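# Two robots move a paper-filled crate into the yellow bay

## Task

Get the crate completely inside the yellow taped bay, standing upright, with no part of it on or past the tape and every piece of paper still inside it. One or both robots may do the work. At the end both robots must have released it and backed away. A robot that has fallen or is left leaning means failure, and the crate must stay put without any robot holding it.

## Robot and tools

Robots: r1 and r2 are identical Hello Robot Stretch 3 units. Each has a two-wheel drive base with a passive omni wheel at the rear, a lift on a vertical mast, and one telescoping arm that sticks out to the robot's right side. The base is 0.33 m long and 0.34 m wide. It cannot move sideways, so you move the gripper fore and aft by driving the base. A spin in place pivots about a point 0.05 m behind the front edge. With the arm retracted and the wrist folded, the spin covers a 0.28 m radius. An unfolded, level wrist reaches past that radius.

Frames: in the base frame the origin is on the floor between the drive wheels, x points forward, y left and z up. hand_pose is given in this frame, at the point where the closed fingertips meet. The odometry frame is the base frame as it stood when the scene began. Each robot reports in its own frames, so you can only judge where one robot is relative to the other from images, lidar_m, wrist_depth_mm and head_depth_mm.

execute_actions: the argument "actions" is a list holding one action or none. An empty list only returns state and images. The action is keyed by robot name, "r1" and/or "r2", so each robot gets its own entry. Inside an entry:
- "base" takes a single command and is always relative to where that robot last reported itself. {"translate_m": d} drives straight d metres (forward positive, range -1 to 1). {"rotate_rad": d} spins in place d radians (counter-clockwise from above is positive, range -3.2 to 3.2).
- "joints" gives absolute targets by name. lift_m 0 to 1.1 (arm height). arm_m 0 to 0.52 (extension). wrist_yaw_rad -1.345 to 4.42 (0 lines the gripper up with the arm, positive turns it toward the front, 3.0 folds it over the base). wrist_pitch_rad -1.57 to 0.451 (0 level, negative tips the fingers down). wrist_roll_rad -2.911 to 2.911. gripper_m -0.089 to 0.179 (larger is more open; the real fingertip gap is about 0.007 m less when nearly shut and 0.025 m less fully open, and zero below 0.007). head_pan_rad -3.953 to 1.73 (0 forward, positive left, -1.57 looks along the arm). head_tilt_rad -1.53 to 0.419 (negative looks down).
- "contact_limits" accepts only arm_m: a motor effort percentage from 1 to 100. When arm_m reaches it, the motion ends with contact_stop. Smaller values are softer, but a value that is too small stops at once. The limit also caps the arm's holding force until your next action.
Everything in one action starts at the same moment and may finish at different times. Each action is capped at 15 s. A joint, base or robot you omit may keep pushing toward an older target. An unknown key or an out-of-range number rejects the whole call. "cameras" selects which images come back: r1/r2 head_camera, nav_camera and wrist_camera (full names such as r1_head_camera), or "all". Omitted or null means all; [] means none.

wait: {"seconds": 0 to 10} sends no new commands and returns state and images. zoom_image: {"camera", "region": [x0, y0, x1, y1]} in pixels of that camera's latest full image, with the origin top-left and the region at most 504 by 504. finished_scene: {"scene": n} ends the scene for good and reports success, so call it only once the crate is settled and both robots are clear. If a call reports a stop, the later motion calls in that same reply are skipped.

Result lines: base_status and joint_status give how each commanded motion ended. "done" for the base means the wheels turned the commanded amount, even if they slipped. "off_target" means it stopped short and may still be pushing. After contact_stop, time_out or torque_fault the target is dropped. An arm or lift stopped by contact goes slack until it is commanded again, and a loaded slack lift can sink. on_its_own covers things you did not command; "held at" there is a target, not a position. base_odometry integrates wheel turns, so slip shows up as motion; heading runs -3.142 to 3.142. turned_by_wheels and turned_by_imu give the turn since the last result. base_tilt, in degrees, has a fixed offset of up to about 4. motor_effort is a percentage (positive toward larger joint values), with the peak of the last action in brackets; readings are noisy and biased. A rest effort outside its normal range suggests pushing or carrying a load. Positive wheel effort drives forward. lidar_m gives 12 sectors of 30 degrees, starting straight ahead and going counter-clockwise (4th left, 7th behind, 10th right). It scans a plane 0.17 m high, reaches 0.15 to 12 m, sees the other robot, and "-" means nothing seen. With the lift low, the robot's own body blocks some sectors. wrist_depth_mm (45 to 1000) and head_depth_mm (280 to 4000) are 7x7 median-depth grids read from the top left; the head grid is sideways.

Gripper: to grasp, command less than the object's width. To let go, command at least 0.02 more than the value where contact began. Neither the reading nor "done" proves a hold.

Hazards: never let the two robots press together. Once their bases touch, even a few mm more of driving is a hard press, and nothing in the state reports robot-robot contact. If both carry the crate, their travel can differ by up to 2.5 cm per metre, which can tip a robot. Fold or unfold the wrist only with lift_m between 0.32 and 0.95, wrist_pitch_rad -0.4 and roll near 0; once folded, the lift may drop to 0.25. With yaw below -0.4, keep pitch at -0.5 or lower. Arm pushes with the gripper above about 0.45 m, repeated pushes after a contact stop, and driving while holding or pushing something fixed can tip a robot. If it leans, reverse the last move in small steps, free the gripper, and lower the lift to about 0.2. Wrists and the base have no contact stop, and a wrist can go limp for 10 s after prolonged strain. The base is only fast (0.30 m/s, 1.9 rad/s) with lift_m below 0.30, arm_m below 0.03 and wrist_yaw_rad above 2.54; otherwise 0.10 m/s and 0.63 rad/s. The world keeps running while you think. Avoid drops, slams and spilling the paper, and note that loose objects can occasionally get nudged.

Each tool is called after "Call:" by a JSON object that holds its "op" and its "data", one argument or row to a line.

## Session

Call:
{"op": "execute_actions", "data": {
  "actions": [
    {"r1":{"joints":{"head_tilt_rad":-0.6}},"r2":{"joints":{"head_tilt_rad":-0.6}}}
  ]
}}

Scene clock: 0.90 s.
r1.base_odometry: x=+0.000 y=+0.000 heading=+0.000 (m, m, rad; r1's odometry frame)
r1.turned_by_wheels: +0.000 (rad since the last result)
r1.turned_by_imu: +0.000 (rad since the last result)
r1.base_tilt: forward=-1.2 right=+1.0 (deg)
r1.lidar_m: 1.91 2.80 3.53 2.81 1.62 1.08 0.99 1.01 1.27 1.22 1.24 1.56
r1.head_depth_mm: 2503 2694 2904 2301 1789 1475 1247 / 2470 2706 2936 2337 1803 1475 1248 / 2408 2667 2863 2253 1832 1488 1264 / 2328 2586 2844 2275 1853 1505 1267 / 2379 2605 2913 2417 1861 1504 1273 / 2336 2576 2837 2463 1888 1526 1279 / 2326 2563 2863 2492 1906 1541 1294
r1.base_status: not commanded
r1.joint_positions: lift_m=+0.326 arm_m=+0.001 wrist_yaw_rad=+3.058 wrist_pitch_rad=-0.431 wrist_roll_rad=-0.001 gripper_m=+0.037 head_pan_rad=+0.004 head_tilt_rad=-0.592
r1.joint_status: all done
r1.motor_effort: left_wheel=+0(1) right_wheel=+0(0) lift_m=+32(32) arm_m=+0(0) wrist_yaw_rad=-1(1) wrist_pitch_rad=+6(6) wrist_roll_rad=+0(0) gripper_m=+0(1) head_pan_rad=+0(0) head_tilt_rad=-3(43) (%)
r1.hand_pose: x=-0.0027 y=+0.0760 z=+0.3363 quat_wxyz=(+0.180, +0.696, +0.122, +0.684) (m; r1's base frame)
r1.wrist_depth_mm: - - - - - - - / - - - - - - - / - - - - - - - / 997 931 - 921 878 859 831 / 757 756 - 712 715 682 664 / 621 599 592 585 - 566 557 / 522 518 - - 481 485 478
r2.base_odometry: x=+0.000 y=+0.000 heading=+0.000 (m, m, rad; r2's odometry frame)
r2.turned_by_wheels: +0.000 (rad since the last result)
r2.turned_by_imu: +0.000 (rad since the last result)
r2.base_tilt: forward=-0.2 right=+0.7 (deg)
r2.lidar_m: 1.42 3.14 3.49 2.02 2.04 1.17 1.02 1.02 0.82 0.71 0.71 0.82
r2.head_depth_mm: 1281 1330 1385 1443 1514 1427 1243 / 1580 1651 1740 1833 1721 1445 1245 / 2038 2187 2352 2143 1738 1447 1249 / 2913 3219 2884 2200 1747 1448 1243 / 3164 3441 2948 2202 1747 1445 1242 / 3098 3394 2905 2198 1737 1454 1244 / 3063 3355 2951 2184 1752 1455 1242
r2.base_status: not commanded
r2.joint_positions: lift_m=+0.358 arm_m=-0.003 wrist_yaw_rad=+2.984 wrist_pitch_rad=-0.363 wrist_roll_rad=+0.000 gripper_m=+0.037 head_pan_rad=-0.019 head_tilt_rad=-0.592
r2.joint_status: all done
r2.motor_effort: left_wheel=+0(0) right_wheel=-1(1) lift_m=+23(23) arm_m=+0(0) wrist_yaw_rad=-1(0) wrist_pitch_rad=+4(4) wrist_roll_rad=+0(0) gripper_m=+0(1) head_pan_rad=-1(0) head_tilt_rad=-3(26) (%)
r2.hand_pose: x=+0.0150 y=+0.0858 z=+0.3834 quat_wxyz=(+0.182, +0.703, +0.073, +0.683) (m; r2's base frame)
r2.wrist_depth_mm: - - - - - - - / - - - - - - - / - - - - - - - / 871 - 933 989 - - - / 720 726 805 774 805 825 845 / 600 607 - 641 654 664 690 / 519 518 524 554 539 574 585
pictures: r1_head_camera (sideways: a quarter turn clockwise sets it upright), r1_nav_camera (sideways: a quarter turn counterclockwise sets it upright), r1_wrist_camera, r2_head_camera (sideways: a quarter turn clockwise sets it upright), r2_nav_camera (sideways: a quarter turn counterclockwise sets it upright), r2_wrist_camera
Images, in order (width x height): r1_head_camera 896x504, r1_nav_camera 672x504, r1_wrist_camera 644x364, r2_head_camera 896x504, r2_nav_camera 672x504, r2_wrist_camera 644x364.

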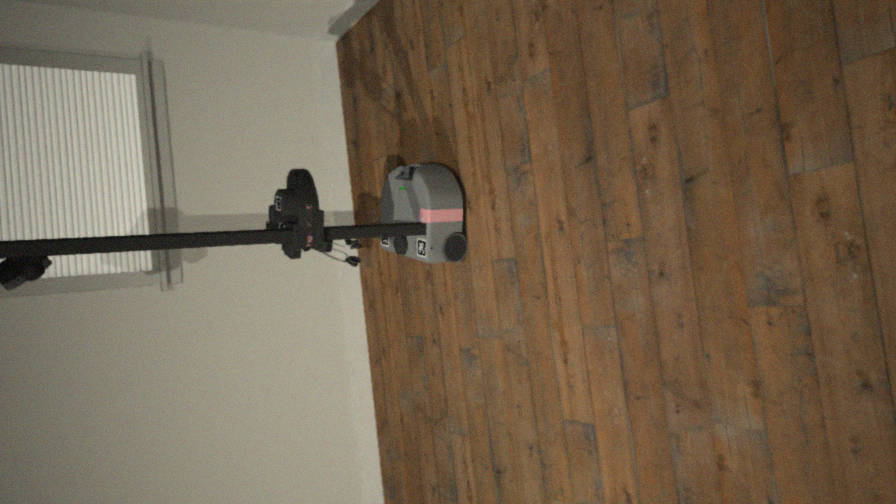

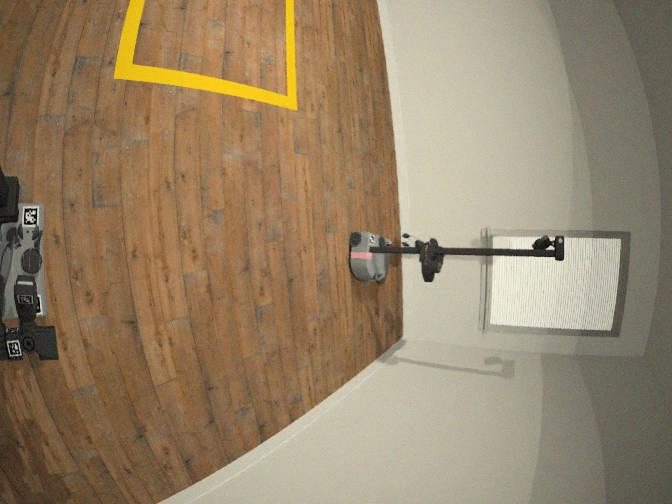

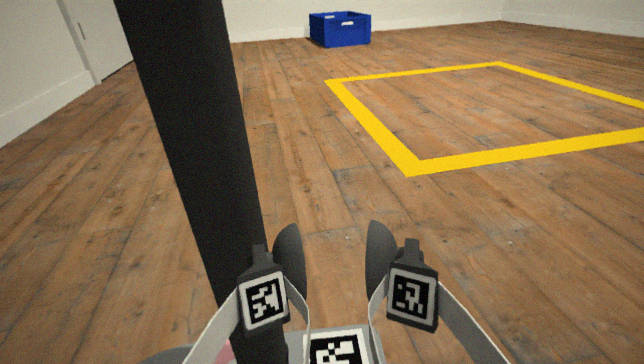

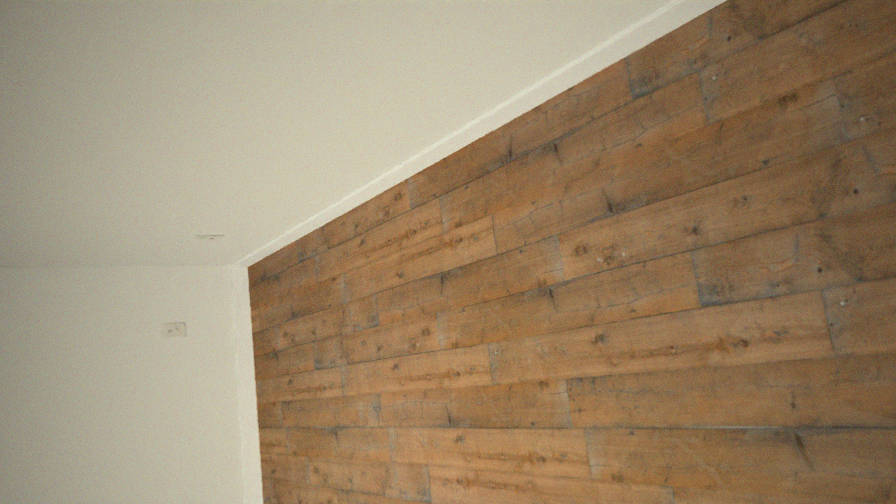

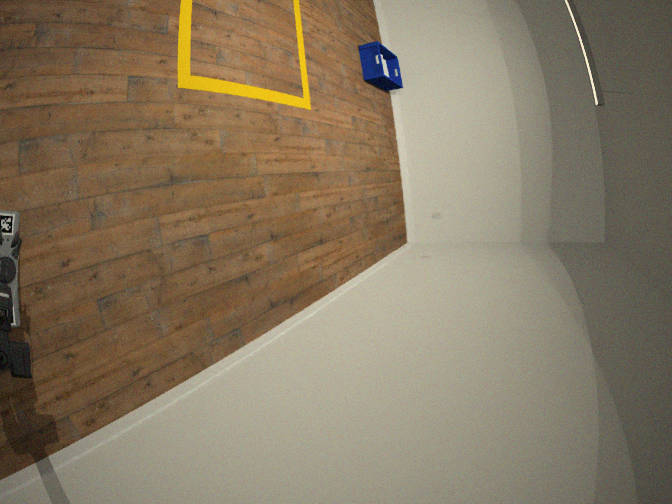

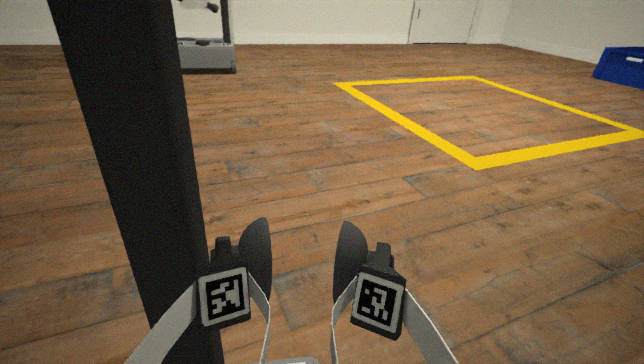

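Call:
{"op": "execute_actions", "data": {
  "actions": [
    {"r1":{"base":{"rotate_rad":1.45},"joints":{"lift_m":0.27,"gripper_m":0}}}
  ],
  "cameras": []
}}

Call:
{"op": "execute_actions", "data": {
  "actions": [
    {"r1":{"base":{"translate_m":1}}}
  ],
  "cameras": []
}}

Call:
{"op": "execute_actions", "data": {
  "actions": [
    {"r1":{"base":{"translate_m":1},"joints":{"head_tilt_rad":-0.9}}}
  ],
  "cameras": ["r1_head_camera"]
}}

Scene clock: 8.17 s.
r1.base_odometry: x=+0.000 y=+0.000 heading=+1.450 (m, m, rad; r1's odometry frame)
r1.turned_by_wheels: +1.450 (rad since the last result)
r1.turned_by_imu: +1.444 (rad since the last result)
r1.base_tilt: forward=-1.3 right=+0.9 (deg)
r1.lidar_m: 2.80 1.92 1.14 0.99 0.99 1.16 1.22 1.22 1.43 1.91 2.77 3.25
r1.head_depth_mm: 3348 3756 3209 2287 1779 1471 1250 / 3338 3677 3319 2316 1810 1469 1258 / 3197 3523 3085 2331 1825 1488 1258 / 3155 3460 3081 2419 1841 1508 1263 / 3084 3371 3490 2433 1855 1511 1281 / 3008 3272 3536 2459 1878 1532 1286 / 2972 3235 3442 2474 1898 1542 1286
r1.base_status: done
r1.joint_positions: lift_m=+0.270 arm_m=+0.001 wrist_yaw_rad=+3.058 wrist_pitch_rad=-0.431 wrist_roll_rad=-0.001 gripper_m=+0.000 head_pan_rad=+0.004 head_tilt_rad=-0.593
r1.joint_status: all done
r1.motor_effort: left_wheel=-3(11) right_wheel=+4(14) lift_m=+24(28) arm_m=+0(0) wrist_yaw_rad=-1(0) wrist_pitch_rad=+7(7) wrist_roll_rad=+1(1) gripper_m=-2(79) head_pan_rad=-1(1) head_tilt_rad=-4(4) (%)
r1.hand_pose: x=-0.0027 y=+0.0759 z=+0.2800 quat_wxyz=(+0.180, +0.696, +0.123, +0.684) (m; r1's base frame)
r1.wrist_depth_mm: 812 847 943 - - - - / 845 900 - - - - - / 916 963 - - - - 963 / 870 824 - 781 776 762 746 / 672 652 - 645 612 590 579 / 540 531 - - 511 497 484 / 463 - - - 426 428 420
r2.base_odometry: x=+0.000 y=+0.000 heading=+0.000 (m, m, rad; r2's odometry frame)
r2.turned_by_wheels: +0.000 (rad since the last result)
r2.turned_by_imu: -0.001 (rad since the last result)
r2.base_tilt: forward=-0.3 right=+0.7 (deg)
r2.lidar_m: 1.42 3.12 3.50 2.03 2.03 1.17 1.02 1.02 0.82 0.70 0.71 0.82
r2.head_depth_mm: 1279 1330 1387 1449 1521 1431 1249 / 1568 1664 1731 1846 1715 1445 1244 / 2051 2184 2341 2161 1743 1447 1244 / 2934 3173 2870 2189 1753 1446 1245 / 3178 3459 2962 2198 1746 1454 1242 / 3067 3405 2947 2193 1748 1444 1238 / 3045 3367 2933 2181 1738 1445 1239
r2.base_status: not commanded
r2.joint_positions: lift_m=+0.358 arm_m=-0.003 wrist_yaw_rad=+2.984 wrist_pitch_rad=-0.363 wrist_roll_rad=+0.000 gripper_m=+0.037 head_pan_rad=-0.019 head_tilt_rad=-0.592
r2.joint_status: not commanded
r2.motor_effort: left_wheel=-1(0) right_wheel=-1(1) lift_m=+23(22) arm_m=+0(0) wrist_yaw_rad=-1(1) wrist_pitch_rad=+4(4) wrist_roll_rad=+0(0) gripper_m=+1(1) head_pan_rad=+0(0) head_tilt_rad=-3(3) (%)
r2.hand_pose: x=+0.0150 y=+0.0858 z=+0.3834 quat_wxyz=(+0.182, +0.703, +0.073, +0.683) (m; r2's base frame)
r2.wrist_depth_mm: - - - - - - - / - - - - - - - / - - - - - - - / 892 - 937 973 996 - - / 725 720 801 781 808 823 828 / 612 604 - 635 655 673 690 / 519 525 529 558 541 575 584
pictures: none
No camera images: the call's "cameras" was empty. Leave "cameras" out to get every camera's image.

Scene clock: 13.27 s.
r1.base_odometry: x=+0.121 y=+0.993 heading=+1.450 (m, m, rad; r1's odometry frame)
r1.turned_by_wheels: +0.000 (rad since the last result)
r1.turned_by_imu: +0.002 (rad since the last result)
r1.base_tilt: forward=-1.3 right=+1.0 (deg)
r1.lidar_m: 1.81 2.34 1.41 1.23 1.23 1.44 2.19 2.19 2.04 2.53 2.53 2.94
r1.head_depth_mm: 2441 2740 2960 2299 1803 1464 1240 / 2362 2607 2907 2326 1802 1476 1251 / 2288 2527 2761 2211 1828 1490 1262 / 2240 2484 2690 2207 1854 1494 1266 / 2185 2421 2723 2428 1854 1504 1271 / 2169 2377 2634 2460 1871 1526 1281 / 2121 2340 2565 2490 1894 1539 1292
r1.base_status: done
r1.joint_positions: lift_m=+0.270 arm_m=+0.001 wrist_yaw_rad=+3.058 wrist_pitch_rad=-0.431 wrist_roll_rad=-0.001 gripper_m=+0.000 head_pan_rad=+0.004 head_tilt_rad=-0.594
r1.joint_status: not commanded
r1.motor_effort: left_wheel=-3(9) right_wheel=+3(12) lift_m=+24(24) arm_m=+0(0) wrist_yaw_rad=-1(1) wrist_pitch_rad=+7(7) wrist_roll_rad=+1(0) gripper_m=-3(2) head_pan_rad=-1(0) head_tilt_rad=-4(3) (%)
r1.hand_pose: x=-0.0027 y=+0.0759 z=+0.2800 quat_wxyz=(+0.180, +0.696, +0.123, +0.684) (m; r1's base frame)
r1.wrist_depth_mm: 995 - - - - - - / - - - - - - - / - - - - - - 973 / 863 831 - 793 783 756 740 / 663 655 - 648 611 593 587 / 546 533 - - 508 497 484 / 464 - - - 429 426 421
r2.base_odometry: x=+0.000 y=+0.000 heading=+0.000 (m, m, rad; r2's odometry frame)
r2.turned_by_wheels: +0.000 (rad since the last result)
r2.turned_by_imu: -0.001 (rad since the last result)
r2.base_tilt: forward=-0.3 right=+0.8 (deg)
r2.lidar_m: 1.41 3.15 2.12 2.25 2.04 1.18 1.02 1.02 0.82 0.70 0.70 0.82
r2.head_depth_mm: 1281 1336 1388 1453 1515 1423 1242 / 1571 1652 1736 1847 1720 1449 1241 / 2046 2173 2338 2135 1746 1452 1241 / 2904 3194 2887 2205 1735 1450 1240 / 3156 3437 2958 2208 1746 1447 1245 / 3115 3402 2949 2200 1736 1453 1240 / 3048 3373 2986 2177 1741 1450 1238
r2.base_status: not commanded
r2.joint_positions: lift_m=+0.358 arm_m=-0.003 wrist_yaw_rad=+2.984 wrist_pitch_rad=-0.363 wrist_roll_rad=+0.000 gripper_m=+0.037 head_pan_rad=-0.019 head_tilt_rad=-0.592
r2.joint_status: not commanded
r2.motor_effort: left_wheel=+0(0) right_wheel=-1(1) lift_m=+22(22) arm_m=+0(0) wrist_yaw_rad=+0(1) wrist_pitch_rad=+4(4) wrist_roll_rad=+0(0) gripper_m=+1(0) head_pan_rad=+0(0) head_tilt_rad=-2(2) (%)
r2.hand_pose: x=+0.0150 y=+0.0858 z=+0.3834 quat_wxyz=(+0.182, +0.703, +0.073, +0.683) (m; r2's base frame)
r2.wrist_depth_mm: - - - - - - - / - - - - - - - / - - - - - - - / 894 - 958 971 - - - / 723 724 807 781 804 815 859 / 603 604 - 644 674 671 688 / 519 534 525 542 547 571 570
pictures: none
No camera images: the call's "cameras" was empty. Leave "cameras" out to get every camera's image.

Scene clock: 18.37 s.
r1.base_odometry: x=+0.242 y=+1.985 heading=+1.450 (m, m, rad; r1's odometry frame)
r1.turned_by_wheels: +0.000 (rad since the last result)
r1.turned_by_imu: +0.002 (rad since the last result)
r1.base_tilt: forward=-1.2 right=+1.0 (deg)
r1.lidar_m: 0.82 1.60 1.65 1.46 1.46 1.72 3.10 3.16 2.59 2.30 2.29 0.94
r1.head_depth_mm: 1601 1901 1954 1633 1409 1250 1112 / 1553 1795 1963 1515 1426 1252 1121 / 1533 1758 1784 1454 1443 1264 1127 / 1489 1719 1781 1494 1443 1271 1136 / 1446 1665 1845 1657 1462 1279 1139 / 1413 1616 1882 1706 1466 1290 1154 / 1382 1574 1838 1723 1488 1297 1160
r1.base_status: done
r1.joint_positions: lift_m=+0.270 arm_m=+0.001 wrist_yaw_rad=+3.058 wrist_pitch_rad=-0.431 wrist_roll_rad=-0.001 gripper_m=+0.000 head_pan_rad=+0.004 head_tilt_rad=-0.890
r1.joint_status: all done
r1.motor_effort: left_wheel=-2(9) right_wheel=+2(12) lift_m=+24(24) arm_m=+0(0) wrist_yaw_rad=-1(0) wrist_pitch_rad=+7(7) wrist_roll_rad=+0(0) gripper_m=-2(2) head_pan_rad=+0(0) head_tilt_rad=-6(30) (%)
r1.hand_pose: x=-0.0027 y=+0.0759 z=+0.2800 quat_wxyz=(+0.180, +0.696, +0.123, +0.684) (m; r1's base frame)
r1.wrist_depth_mm: - - - - - - - / - - - - - - - / - - - - - - 937 / 870 845 - 795 774 753 733 / 667 651 - 640 606 595 584 / 538 534 - - 510 500 490 / 463 - - - 422 426 420
r2.base_odometry: x=+0.000 y=+0.000 heading=+0.000 (m, m, rad; r2's odometry frame)
r2.turned_by_wheels: +0.000 (rad since the last result)
r2.turned_by_imu: -0.001 (rad since the last result)
r2.base_tilt: forward=-0.4 right=+0.7 (deg)
r2.lidar_m: 1.42 3.11 2.62 3.03 2.03 1.17 1.01 1.01 0.82 0.71 0.71 0.82
r2.head_depth_mm: 1284 1329 1386 1452 1517 1422 1242 / 1577 1656 1735 1853 1719 1456 1240 / 2047 2173 2340 2157 1753 1454 1240 / 2926 3197 2909 2208 1738 1449 1242 / 3146 3465 2954 2198 1753 1448 1240 / 3098 3394 2947 2187 1745 1450 1244 / 3046 3312 2945 2198 1744 1450 1244
r2.base_status: not commanded
r2.joint_positions: lift_m=+0.358 arm_m=-0.003 wrist_yaw_rad=+2.984 wrist_pitch_rad=-0.363 wrist_roll_rad=+0.000 gripper_m=+0.037 head_pan_rad=-0.019 head_tilt_rad=-0.592
r2.joint_status: not commanded
r2.motor_effort: left_wheel=+0(0) right_wheel=-1(1) lift_m=+22(23) arm_m=+0(0) wrist_yaw_rad=+0(1) wrist_pitch_rad=+4(4) wrist_roll_rad=+0(0) gripper_m=-1(1) head_pan_rad=-1(1) head_tilt_rad=-2(3) (%)
r2.hand_pose: x=+0.0150 y=+0.0858 z=+0.3834 quat_wxyz=(+0.182, +0.703, +0.073, +0.683) (m; r2's base frame)
r2.wrist_depth_mm: - - - - - - - / - - - - - - - / - - - - - - - / 898 - 946 983 - - - / 707 733 806 787 811 822 850 / 607 611 - 644 655 667 681 / 522 533 529 539 537 572 579
pictures: r1_head_camera (sideways: a quarter turn clockwise sets it upright)
Images, in order (width x height): r1_head_camera 896x504.

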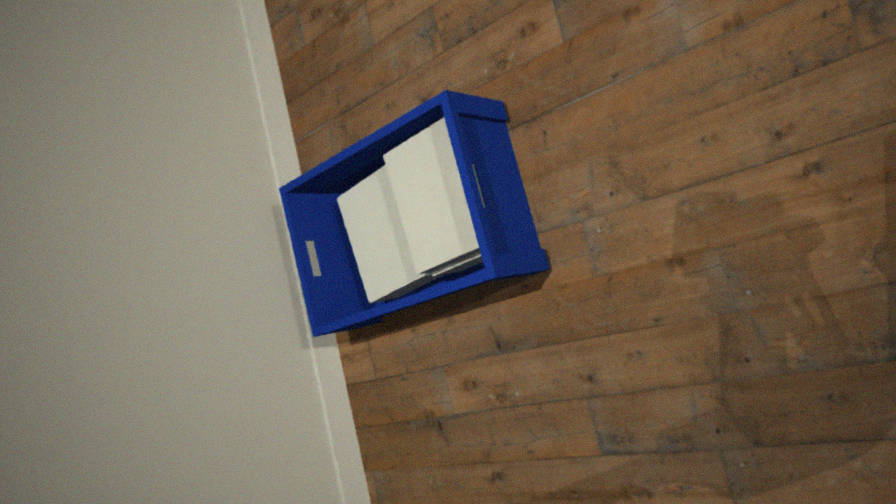

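Call:
{"op": "execute_actions", "data": {
  "actions": [
    {"r1":{"base":{"translate_m":0.22},"joints":{"lift_m":0.35}}}
  ],
  "cameras": []
}}

Call:
{"op": "execute_actions", "data": {
  "actions": [
    {"r1":{"base":{"rotate_rad":1.82},"joints":{"wrist_yaw_rad":0,"head_pan_rad":-1.7,"head_tilt_rad":-0.95}}}
  ],
  "cameras": []
}}

Call:
{"op": "execute_actions", "data": {
  "actions": [
    {"r1":{"base":{"translate_m":-0.25},"joints":{"arm_m":0.5,"lift_m":0.25,"wrist_pitch_rad":0}}}
  ],
  "cameras": ["r1_head_camera"]
}}

Scene clock: 31.33 s.
r1.base_odometry: x=+0.268 y=+2.204 heading=+1.450 (m, m, rad; r1's odometry frame)
r1.turned_by_wheels: +0.000 (rad since the last result)
r1.turned_by_imu: +0.000 (rad since the last result)
r1.base_tilt: forward=-1.2 right=+1.0 (deg)
r1.lidar_m: 0.60 1.39 1.63 1.49 1.52 1.78 3.21 2.74 2.57 2.24 2.25 0.72
r1.head_depth_mm: 1391 1626 1851 1636 1419 1252 1116 / 1344 1574 1831 1605 1328 1260 1123 / 1318 1520 1740 1507 1309 1266 1131 / 1280 1474 1667 1543 1317 1270 1137 / 1253 1445 1680 1611 1459 1282 1141 / 1219 1397 1646 1708 1471 1286 1148 / 1190 1363 1583 1737 1488 1296 1149
r1.base_status: done
r1.joint_positions: lift_m=+0.350 arm_m=+0.001 wrist_yaw_rad=+3.058 wrist_pitch_rad=-0.431 wrist_roll_rad=-0.001 gripper_m=+0.000 head_pan_rad=+0.004 head_tilt_rad=-0.890
r1.joint_status: all done
r1.motor_effort: left_wheel=-3(14) right_wheel=+3(12) lift_m=+39(41) arm_m=+0(0) wrist_yaw_rad=-2(1) wrist_pitch_rad=+7(7) wrist_roll_rad=+0(0) gripper_m=-2(3) head_pan_rad=+0(0) head_tilt_rad=-6(6) (%)
r1.hand_pose: x=-0.0027 y=+0.0759 z=+0.3594 quat_wxyz=(+0.180, +0.696, +0.123, +0.684) (m; r1's base frame)
r1.wrist_depth_mm: - - - - - - - / - - - - - - - / - - - - - - - / - - - 952 922 914 866 / 794 802 - 784 749 725 699 / 651 642 630 - 626 601 584 / 544 543 544 537 526 511 501
r2.base_odometry: x=+0.000 y=+0.000 heading=+0.000 (m, m, rad; r2's odometry frame)
r2.turned_by_wheels: +0.000 (rad since the last result)
r2.turned_by_imu: -0.001 (rad since the last result)
r2.base_tilt: forward=-0.3 right=+0.7 (deg)
r2.lidar_m: 1.42 3.13 2.77 3.01 2.03 1.18 1.02 1.02 0.82 0.71 0.71 0.82
r2.head_depth_mm: 1282 1331 1389 1454 1519 1425 1250 / 1572 1647 1743 1840 1713 1450 1245 / 2048 2193 2346 2149 1759 1454 1243 / 2917 3175 2910 2198 1739 1452 1241 / 3146 3507 2953 2192 1734 1452 1245 / 3112 3409 2946 2198 1739 1452 1241 / 3042 3366 2951 2195 1745 1449 1239
r2.base_status: not commanded
r2.joint_positions: lift_m=+0.358 arm_m=-0.003 wrist_yaw_rad=+2.984 wrist_pitch_rad=-0.363 wrist_roll_rad=+0.000 gripper_m=+0.037 head_pan_rad=-0.019 head_tilt_rad=-0.592
r2.joint_status: not commanded
r2.motor_effort: left_wheel=+0(0) right_wheel=-1(1) lift_m=+23(23) arm_m=+0(0) wrist_yaw_rad=-1(0) wrist_pitch_rad=+4(4) wrist_roll_rad=+0(0) gripper_m=+0(1) head_pan_rad=+0(0) head_tilt_rad=-3(2) (%)
r2.hand_pose: x=+0.0150 y=+0.0858 z=+0.3834 quat_wxyz=(+0.182, +0.703, +0.073, +0.683) (m; r2's base frame)
r2.wrist_depth_mm: - - - - - - - / - - - - - - - / - - - - - - - / 897 - 946 979 - - - / 719 722 817 779 815 826 845 / 606 601 - 638 662 673 689 / 516 523 523 551 536 575 583
pictures: none
No camera images: the call's "cameras" was empty. Leave "cameras" out to get every camera's image.

Scene clock: 35.17 s.
r1.base_odometry: x=+0.268 y=+2.204 heading=-3.014 (m, m, rad; r1's odometry frame)
r1.turned_by_wheels: +1.820 (rad since the last result)
r1.turned_by_imu: +1.819 (rad since the last result)
r1.base_tilt: forward=-1.2 right=+1.0 (deg)
r1.lidar_m: 1.48 1.59 2.20 3.37 3.14 2.32 2.25 1.93 0.64 0.60 1.45 1.54
r1.head_depth_mm: 1338 1567 1799 1540 1349 1229 1127 / 1310 1551 1720 1388 1321 1238 - / 1296 1525 1681 1403 1327 1267 - / 1283 1504 1672 1560 1391 1256 1122 / 1269 1474 1762 1619 1424 1259 1134 / 1252 1463 1752 1646 1436 1272 1144 / 1243 1427 1714 1655 1448 1278 1143
r1.base_status: done
r1.joint_positions: lift_m=+0.350 arm_m=+0.001 wrist_yaw_rad=+0.001 wrist_pitch_rad=-0.431 wrist_roll_rad=-0.001 gripper_m=+0.000 head_pan_rad=-1.693 head_tilt_rad=-0.938
r1.joint_status: all done
r1.motor_effort: left_wheel=-3(8) right_wheel=+4(9) lift_m=+39(39) arm_m=+0(0) wrist_yaw_rad=-1(4) wrist_pitch_rad=+7(7) wrist_roll_rad=+0(1) gripper_m=-3(2) head_pan_rad=-5(56) head_tilt_rad=-6(11) (%)
r1.hand_pose: x=-0.0213 y=-0.3687 z=+0.3594 quat_wxyz=(+0.691, +0.152, -0.690, -0.151) (m; r1's base frame)
r1.wrist_depth_mm: - - - - - - - / - - - - - - - / - - - - 974 782 - / - - 977 918 614 602 530 / 799 781 775 775 484 499 480 / 659 633 635 - 543 552 549 / 543 542 539 521 509 513 501
r2.base_odometry: x=+0.000 y=+0.000 heading=+0.000 (m, m, rad; r2's odometry frame)
r2.turned_by_wheels: +0.000 (rad since the last result)
r2.turned_by_imu: -0.001 (rad since the last result)
r2.base_tilt: forward=-0.3 right=+0.7 (deg)
r2.lidar_m: 1.41 3.13 2.63 3.02 2.03 1.18 1.02 1.02 0.82 0.70 0.71 0.82
r2.head_depth_mm: 1282 1329 1387 1451 1515 1429 1243 / 1582 1645 1738 1830 1715 1451 1244 / 2044 2166 2339 2156 1745 1449 1241 / 2911 3225 2893 2192 1753 1460 1242 / 3166 3459 2958 2176 1742 1449 1242 / 3080 3394 2940 2196 1754 1447 1241 / 3040 3317 2949 2202 1747 1451 1246
r2.base_status: not commanded
r2.joint_positions: lift_m=+0.358 arm_m=-0.003 wrist_yaw_rad=+2.984 wrist_pitch_rad=-0.363 wrist_roll_rad=+0.000 gripper_m=+0.037 head_pan_rad=-0.019 head_tilt_rad=-0.592
r2.joint_status: not commanded
r2.motor_effort: left_wheel=-1(0) right_wheel=-1(1) lift_m=+22(22) arm_m=+0(0) wrist_yaw_rad=-1(1) wrist_pitch_rad=+5(4) wrist_roll_rad=+0(0) gripper_m=+0(0) head_pan_rad=-1(0) head_tilt_rad=-2(3) (%)
r2.hand_pose: x=+0.0150 y=+0.0858 z=+0.3834 quat_wxyz=(+0.182, +0.703, +0.073, +0.683) (m; r2's base frame)
r2.wrist_depth_mm: - - - - - - - / - - - - - - - / - - - - - - - / 900 - 951 995 - - - / 710 734 807 774 807 825 844 / 600 608 - 641 665 670 686 / 513 523 520 547 546 570 576
pictures: none
No camera images: the call's "cameras" was empty. Leave "cameras" out to get every camera's image.

Scene clock: 40.00 s.
r1.base_odometry: x=+0.516 y=+2.236 heading=-3.014 (m, m, rad; r1's odometry frame)
r1.turned_by_wheels: +0.000 (rad since the last result)
r1.turned_by_imu: -0.001 (rad since the last result)
r1.base_tilt: forward=-1.2 right=+1.1 (deg)
r1.lidar_m: 1.74 1.84 2.55 3.36 2.78 2.06 2.00 1.94 0.63 0.62 0.62 1.80
r1.head_depth_mm: 1335 1556 1789 1566 1388 1230 1117 / 1313 1531 1766 1589 1396 1255 1146 / 1293 1518 1760 1566 1339 1244 1152 / 1276 1489 1664 1531 1320 1247 1136 / 1264 1475 1644 1520 1308 1256 1135 / 1255 1460 1701 1602 1402 1261 1139 / 1237 1427 1695 1657 1452 1279 1143
r1.base_status: done
r1.joint_positions: lift_m=+0.250 arm_m=+0.500 wrist_yaw_rad=+0.000 wrist_pitch_rad=-0.020 wrist_roll_rad=-0.001 gripper_m=+0.000 head_pan_rad=-1.693 head_tilt_rad=-0.938
r1.joint_status: all done
r1.motor_effort: left_wheel=-2(10) right_wheel=+3(7) lift_m=+24(35) arm_m=+3(2) wrist_yaw_rad=+0(2) wrist_pitch_rad=+9(9) wrist_roll_rad=+0(1) gripper_m=-2(3) head_pan_rad=-4(5) head_tilt_rad=-6(7) (%)
r1.hand_pose: x=-0.0214 y=-0.9004 z=+0.3598 quat_wxyz=(+0.708, +0.007, -0.706, -0.007) (m; r1's base frame)
r1.wrist_depth_mm: 636 628 625 626 611 603 599 / 649 650 635 629 632 624 619 / 659 658 655 646 643 636 627 / 681 682 677 669 664 652 641 / 702 693 692 677 682 671 658 / 720 724 475 - 470 680 663 / 718 424 481 487 487 378 667
r2.base_odometry: x=+0.000 y=+0.000 heading=+0.000 (m, m, rad; r2's odometry frame)
r2.turned_by_wheels: +0.000 (rad since the last result)
r2.turned_by_imu: -0.001 (rad since the last result)
r2.base_tilt: forward=-0.3 right=+0.7 (deg)
r2.lidar_m: 1.41 2.50 3.51 3.01 2.03 1.18 1.01 1.02 0.82 0.71 0.71 0.82
r2.head_depth_mm: 1281 1328 1386 1448 1517 1426 1241 / 1578 1653 1732 1843 1714 1447 1240 / 2053 2184 2341 2154 1740 1452 1246 / 2905 3237 2882 2195 1745 1448 1241 / 3156 3485 2946 2200 1743 1446 1241 / 3087 3402 2920 2197 1747 1451 1238 / 3037 3341 2965 2194 1748 1446 1243
r2.base_status: not commanded
r2.joint_positions: lift_m=+0.358 arm_m=-0.003 wrist_yaw_rad=+2.984 wrist_pitch_rad=-0.363 wrist_roll_rad=+0.000 gripper_m=+0.037 head_pan_rad=-0.019 head_tilt_rad=-0.592
r2.joint_status: not commanded
r2.motor_effort: left_wheel=+0(1) right_wheel=-1(1) lift_m=+23(23) arm_m=+0(0) wrist_yaw_rad=+0(0) wrist_pitch_rad=+4(4) wrist_roll_rad=+0(0) gripper_m=-2(1) head_pan_rad=+0(1) head_tilt_rad=-2(2) (%)
r2.hand_pose: x=+0.0150 y=+0.0858 z=+0.3834 quat_wxyz=(+0.182, +0.703, +0.073, +0.683) (m; r2's base frame)
r2.wrist_depth_mm: - - - - - - - / - - - - - - - / - - - - - - - / 904 - 956 975 - - - / 708 720 801 779 816 823 842 / 595 607 - 635 657 668 680 / 519 526 524 547 537 559 578
pictures: r1_head_camera (sideways: a quarter turn clockwise sets it upright)
Images, in order (width x height): r1_head_camera 896x504.

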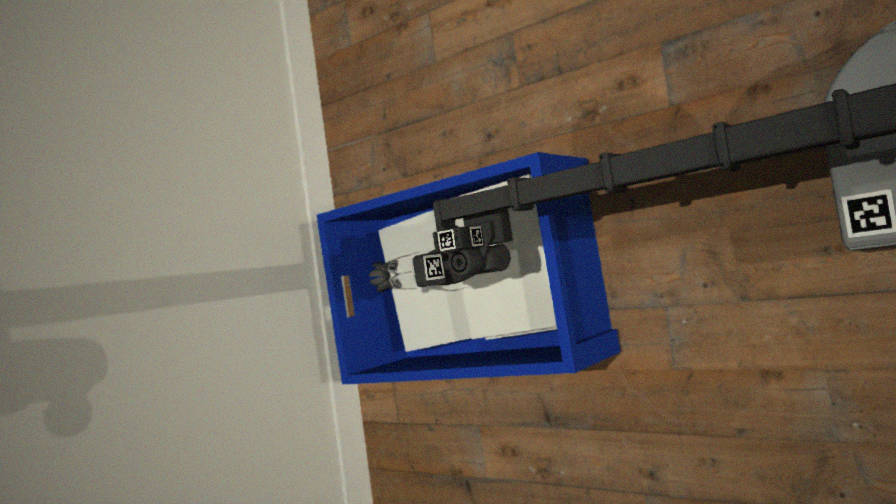

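Call:
{"op": "execute_actions", "data": {
  "actions": [
    {"r1":{"joints":{"lift_m":0.14}}}
  ],
  "cameras": []
}}

Call:
{"op": "execute_actions", "data": {
  "actions": [
    {"r1":{"joints":{"arm_m":0.04},"contact_limits":{"arm_m":100}}}
  ],
  "cameras": ["r1_head_camera","r1_nav_camera"]
}}

Scene clock: 45.93 s.
r1.base_odometry: x=+0.516 y=+2.236 heading=-3.014 (m, m, rad; r1's odometry frame)
r1.turned_by_wheels: +0.000 (rad since the last result)
r1.turned_by_imu: +0.000 (rad since the last result)
r1.base_tilt: forward=-1.2 right=+1.0 (deg)
r1.lidar_m: 1.74 1.84 2.55 3.37 2.78 2.06 2.00 1.93 0.63 0.62 0.62 1.81
r1.head_depth_mm: 1328 1562 1777 1582 1376 1237 1121 / 1317 1549 1777 1581 1387 1238 1150 / 1296 1504 1766 1542 1343 1239 1153 / 1281 1497 1652 1515 1335 1256 1138 / 1263 1480 1629 1527 1316 1256 1134 / 1254 1450 1702 1600 1404 1267 1137 / 1234 1424 1705 1654 1450 1272 1146
r1.base_status: not commanded
r1.joint_positions: lift_m=+0.140 arm_m=+0.500 wrist_yaw_rad=+0.000 wrist_pitch_rad=-0.020 wrist_roll_rad=-0.001 gripper_m=+0.000 head_pan_rad=-1.693 head_tilt_rad=-0.938
r1.joint_status: all done
r1.motor_effort: left_wheel=-2(2) right_wheel=+3(3) lift_m=+24(24) arm_m=+3(3) wrist_yaw_rad=+0(0) wrist_pitch_rad=+9(9) wrist_roll_rad=+1(0) gripper_m=-2(3) head_pan_rad=-5(5) head_tilt_rad=-7(6) (%)
r1.hand_pose: x=-0.0214 y=-0.9004 z=+0.2498 quat_wxyz=(+0.708, +0.007, -0.706, -0.007) (m; r1's base frame)
r1.wrist_depth_mm: 633 629 628 621 614 608 596 / 654 645 644 634 628 625 621 / 668 666 650 656 649 636 624 / 686 682 681 666 651 659 647 / 714 433 457 460 455 339 662 / 260 340 468 - 464 290 212 / 239 334 349 331 319 296 193
r2.base_odometry: x=+0.000 y=+0.000 heading=+0.000 (m, m, rad; r2's odometry frame)
r2.turned_by_wheels: +0.000 (rad since the last result)
r2.turned_by_imu: -0.001 (rad since the last result)
r2.base_tilt: forward=-0.3 right=+0.8 (deg)
r2.lidar_m: 1.42 2.51 3.52 3.01 2.04 1.17 1.02 1.02 0.82 0.71 0.71 0.81
r2.head_depth_mm: 1276 1327 1390 1448 1519 1427 1245 / 1578 1663 1733 1828 1713 1451 1245 / 2031 2176 2331 2152 1751 1447 1242 / 2930 3216 2893 2191 1746 1443 1243 / 3186 3463 2957 2199 1750 1446 1241 / 3109 3406 2925 2190 1741 1446 1238 / 3068 3346 2930 2185 1750 1444 1244
r2.base_status: not commanded
r2.joint_positions: lift_m=+0.358 arm_m=-0.003 wrist_yaw_rad=+2.984 wrist_pitch_rad=-0.363 wrist_roll_rad=+0.000 gripper_m=+0.037 head_pan_rad=-0.019 head_tilt_rad=-0.592
r2.joint_status: not commanded
r2.motor_effort: left_wheel=-1(1) right_wheel=-1(1) lift_m=+23(22) arm_m=+0(0) wrist_yaw_rad=-1(1) wrist_pitch_rad=+4(4) wrist_roll_rad=+0(0) gripper_m=+0(1) head_pan_rad=-1(1) head_tilt_rad=-2(3) (%)
r2.hand_pose: x=+0.0150 y=+0.0858 z=+0.3834 quat_wxyz=(+0.182, +0.703, +0.073, +0.683) (m; r2's base frame)
r2.wrist_depth_mm: - - - - - - - / - - - - - - - / - - - - - - - / 898 - 977 984 - - - / 709 727 813 770 794 812 831 / 601 612 - 632 658 667 682 / 517 530 529 545 535 575 582
pictures: none
No camera images: the call's "cameras" was empty. Leave "cameras" out to get every camera's image.

Scene clock: 50.50 s.
r1.base_odometry: x=+0.516 y=+2.236 heading=-3.014 (m, m, rad; r1's odometry frame)
r1.turned_by_wheels: +0.000 (rad since the last result)
r1.turned_by_imu: +0.013 (rad since the last result)
r1.base_tilt: forward=-1.2 right=+1.0 (deg)
r1.lidar_m: 1.74 1.86 2.59 3.36 2.76 2.06 1.99 1.91 0.24 0.23 0.24 1.81
r1.head_depth_mm: 1329 1564 1784 1574 1384 1228 1125 / 1312 1538 1779 1582 1388 1135 1127 / 1298 1521 1762 1590 1259 1105 - / 1277 1491 1774 1609 1297 1101 1110 / 1266 1481 1770 1627 1299 1117 1098 / 1257 1452 1748 1638 1439 1269 1136 / 1242 1436 1730 1654 1431 1273 1145
r1.base_status: not commanded
r1.joint_positions: lift_m=+0.140 arm_m=+0.042 wrist_yaw_rad=-0.008 wrist_pitch_rad=+0.036 wrist_roll_rad=-0.001 gripper_m=+0.000 head_pan_rad=-1.694 head_tilt_rad=-0.942
r1.joint_status: all done
r1.on_its_own: arm_m is at rest, and its effort (-24) is outside its rest range (-14 to +14)
r1.motor_effort: left_wheel=+1(18) right_wheel=-1(19) lift_m=+38(41) arm_m=-24(41) wrist_yaw_rad=+7(8) wrist_pitch_rad=-15(36) wrist_roll_rad=+1(1) gripper_m=-2(3) head_pan_rad=-4(6) head_tilt_rad=-4(7) (%)
r1.contact_limits: arm_m 38 (drawing in: default 23, maximum 38; extending or still: default 32, maximum 52)
r1.hand_pose: x=-0.0234 y=-0.4440 z=+0.2636 quat_wxyz=(+0.708, -0.015, -0.706, +0.010) (m; r1's base frame)
r1.wrist_depth_mm: - - - - - - - / - - - - - - - / - - - - - - - / - - - - - - - / - - 536 526 528 - - / 928 339 536 - 528 316 703 / 229 317 419 376 360 320 205
r2.base_odometry: x=+0.000 y=+0.000 heading=+0.000 (m, m, rad; r2's odometry frame)
r2.turned_by_wheels: +0.000 (rad since the last result)
r2.turned_by_imu: -0.001 (rad since the last result)
r2.base_tilt: forward=-0.3 right=+0.7 (deg)
r2.lidar_m: 1.41 2.51 3.48 3.03 2.04 1.17 1.02 1.02 0.82 0.71 0.71 0.82
r2.head_depth_mm: 1281 1333 1389 1456 1514 1433 1242 / 1570 1650 1735 1844 1711 1461 1245 / 2059 2171 2340 2142 1749 1455 1242 / 2915 3209 2858 2192 1742 1446 1239 / 3158 3449 2938 2196 1746 1452 1241 / 3080 3405 2947 2192 1744 1452 1249 / 3052 3331 2944 2196 1746 1453 1239
r2.base_status: not commanded
r2.joint_positions: lift_m=+0.358 arm_m=-0.003 wrist_yaw_rad=+2.984 wrist_pitch_rad=-0.363 wrist_roll_rad=+0.000 gripper_m=+0.037 head_pan_rad=-0.019 head_tilt_rad=-0.592
r2.joint_status: not commanded
r2.motor_effort: left_wheel=+0(0) right_wheel=-1(1) lift_m=+23(23) arm_m=+0(0) wrist_yaw_rad=+0(1) wrist_pitch_rad=+4(4) wrist_roll_rad=+0(0) gripper_m=+0(0) head_pan_rad=-1(0) head_tilt_rad=-2(3) (%)
r2.hand_pose: x=+0.0150 y=+0.0858 z=+0.3834 quat_wxyz=(+0.182, +0.703, +0.073, +0.683) (m; r2's base frame)
r2.wrist_depth_mm: - - - - - - - / - - - - - - - / - - - - - - - / 881 - 947 998 - - - / 715 725 792 766 790 825 862 / 603 611 - 632 666 668 681 / 521 525 532 549 535 557 578
pictures: r1_head_camera (sideways: a quarter turn clockwise sets it upright), r1_nav_camera (sideways: a quarter turn counterclockwise sets it upright)
Images, in order (width x height): r1_head_camera 896x504, r1_nav_camera 672x504.

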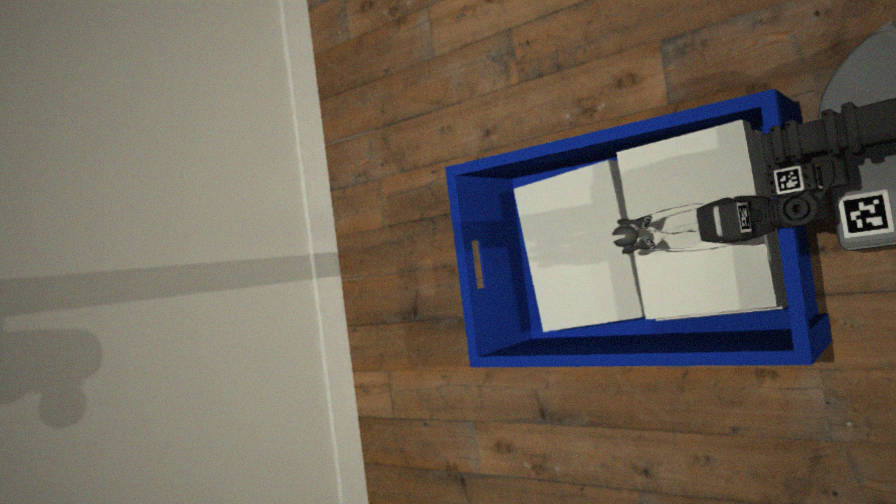

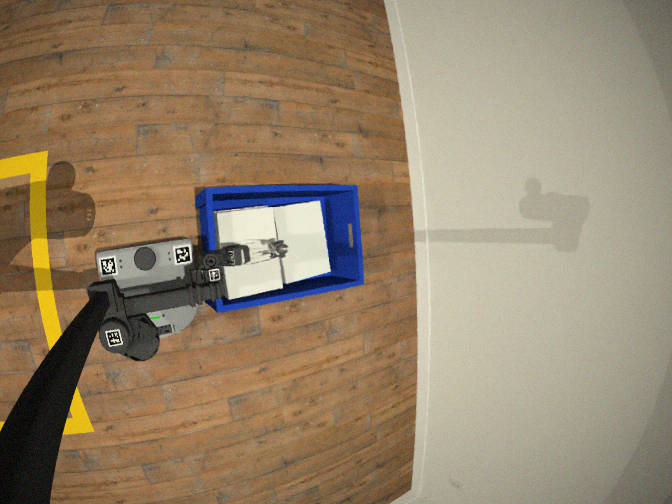

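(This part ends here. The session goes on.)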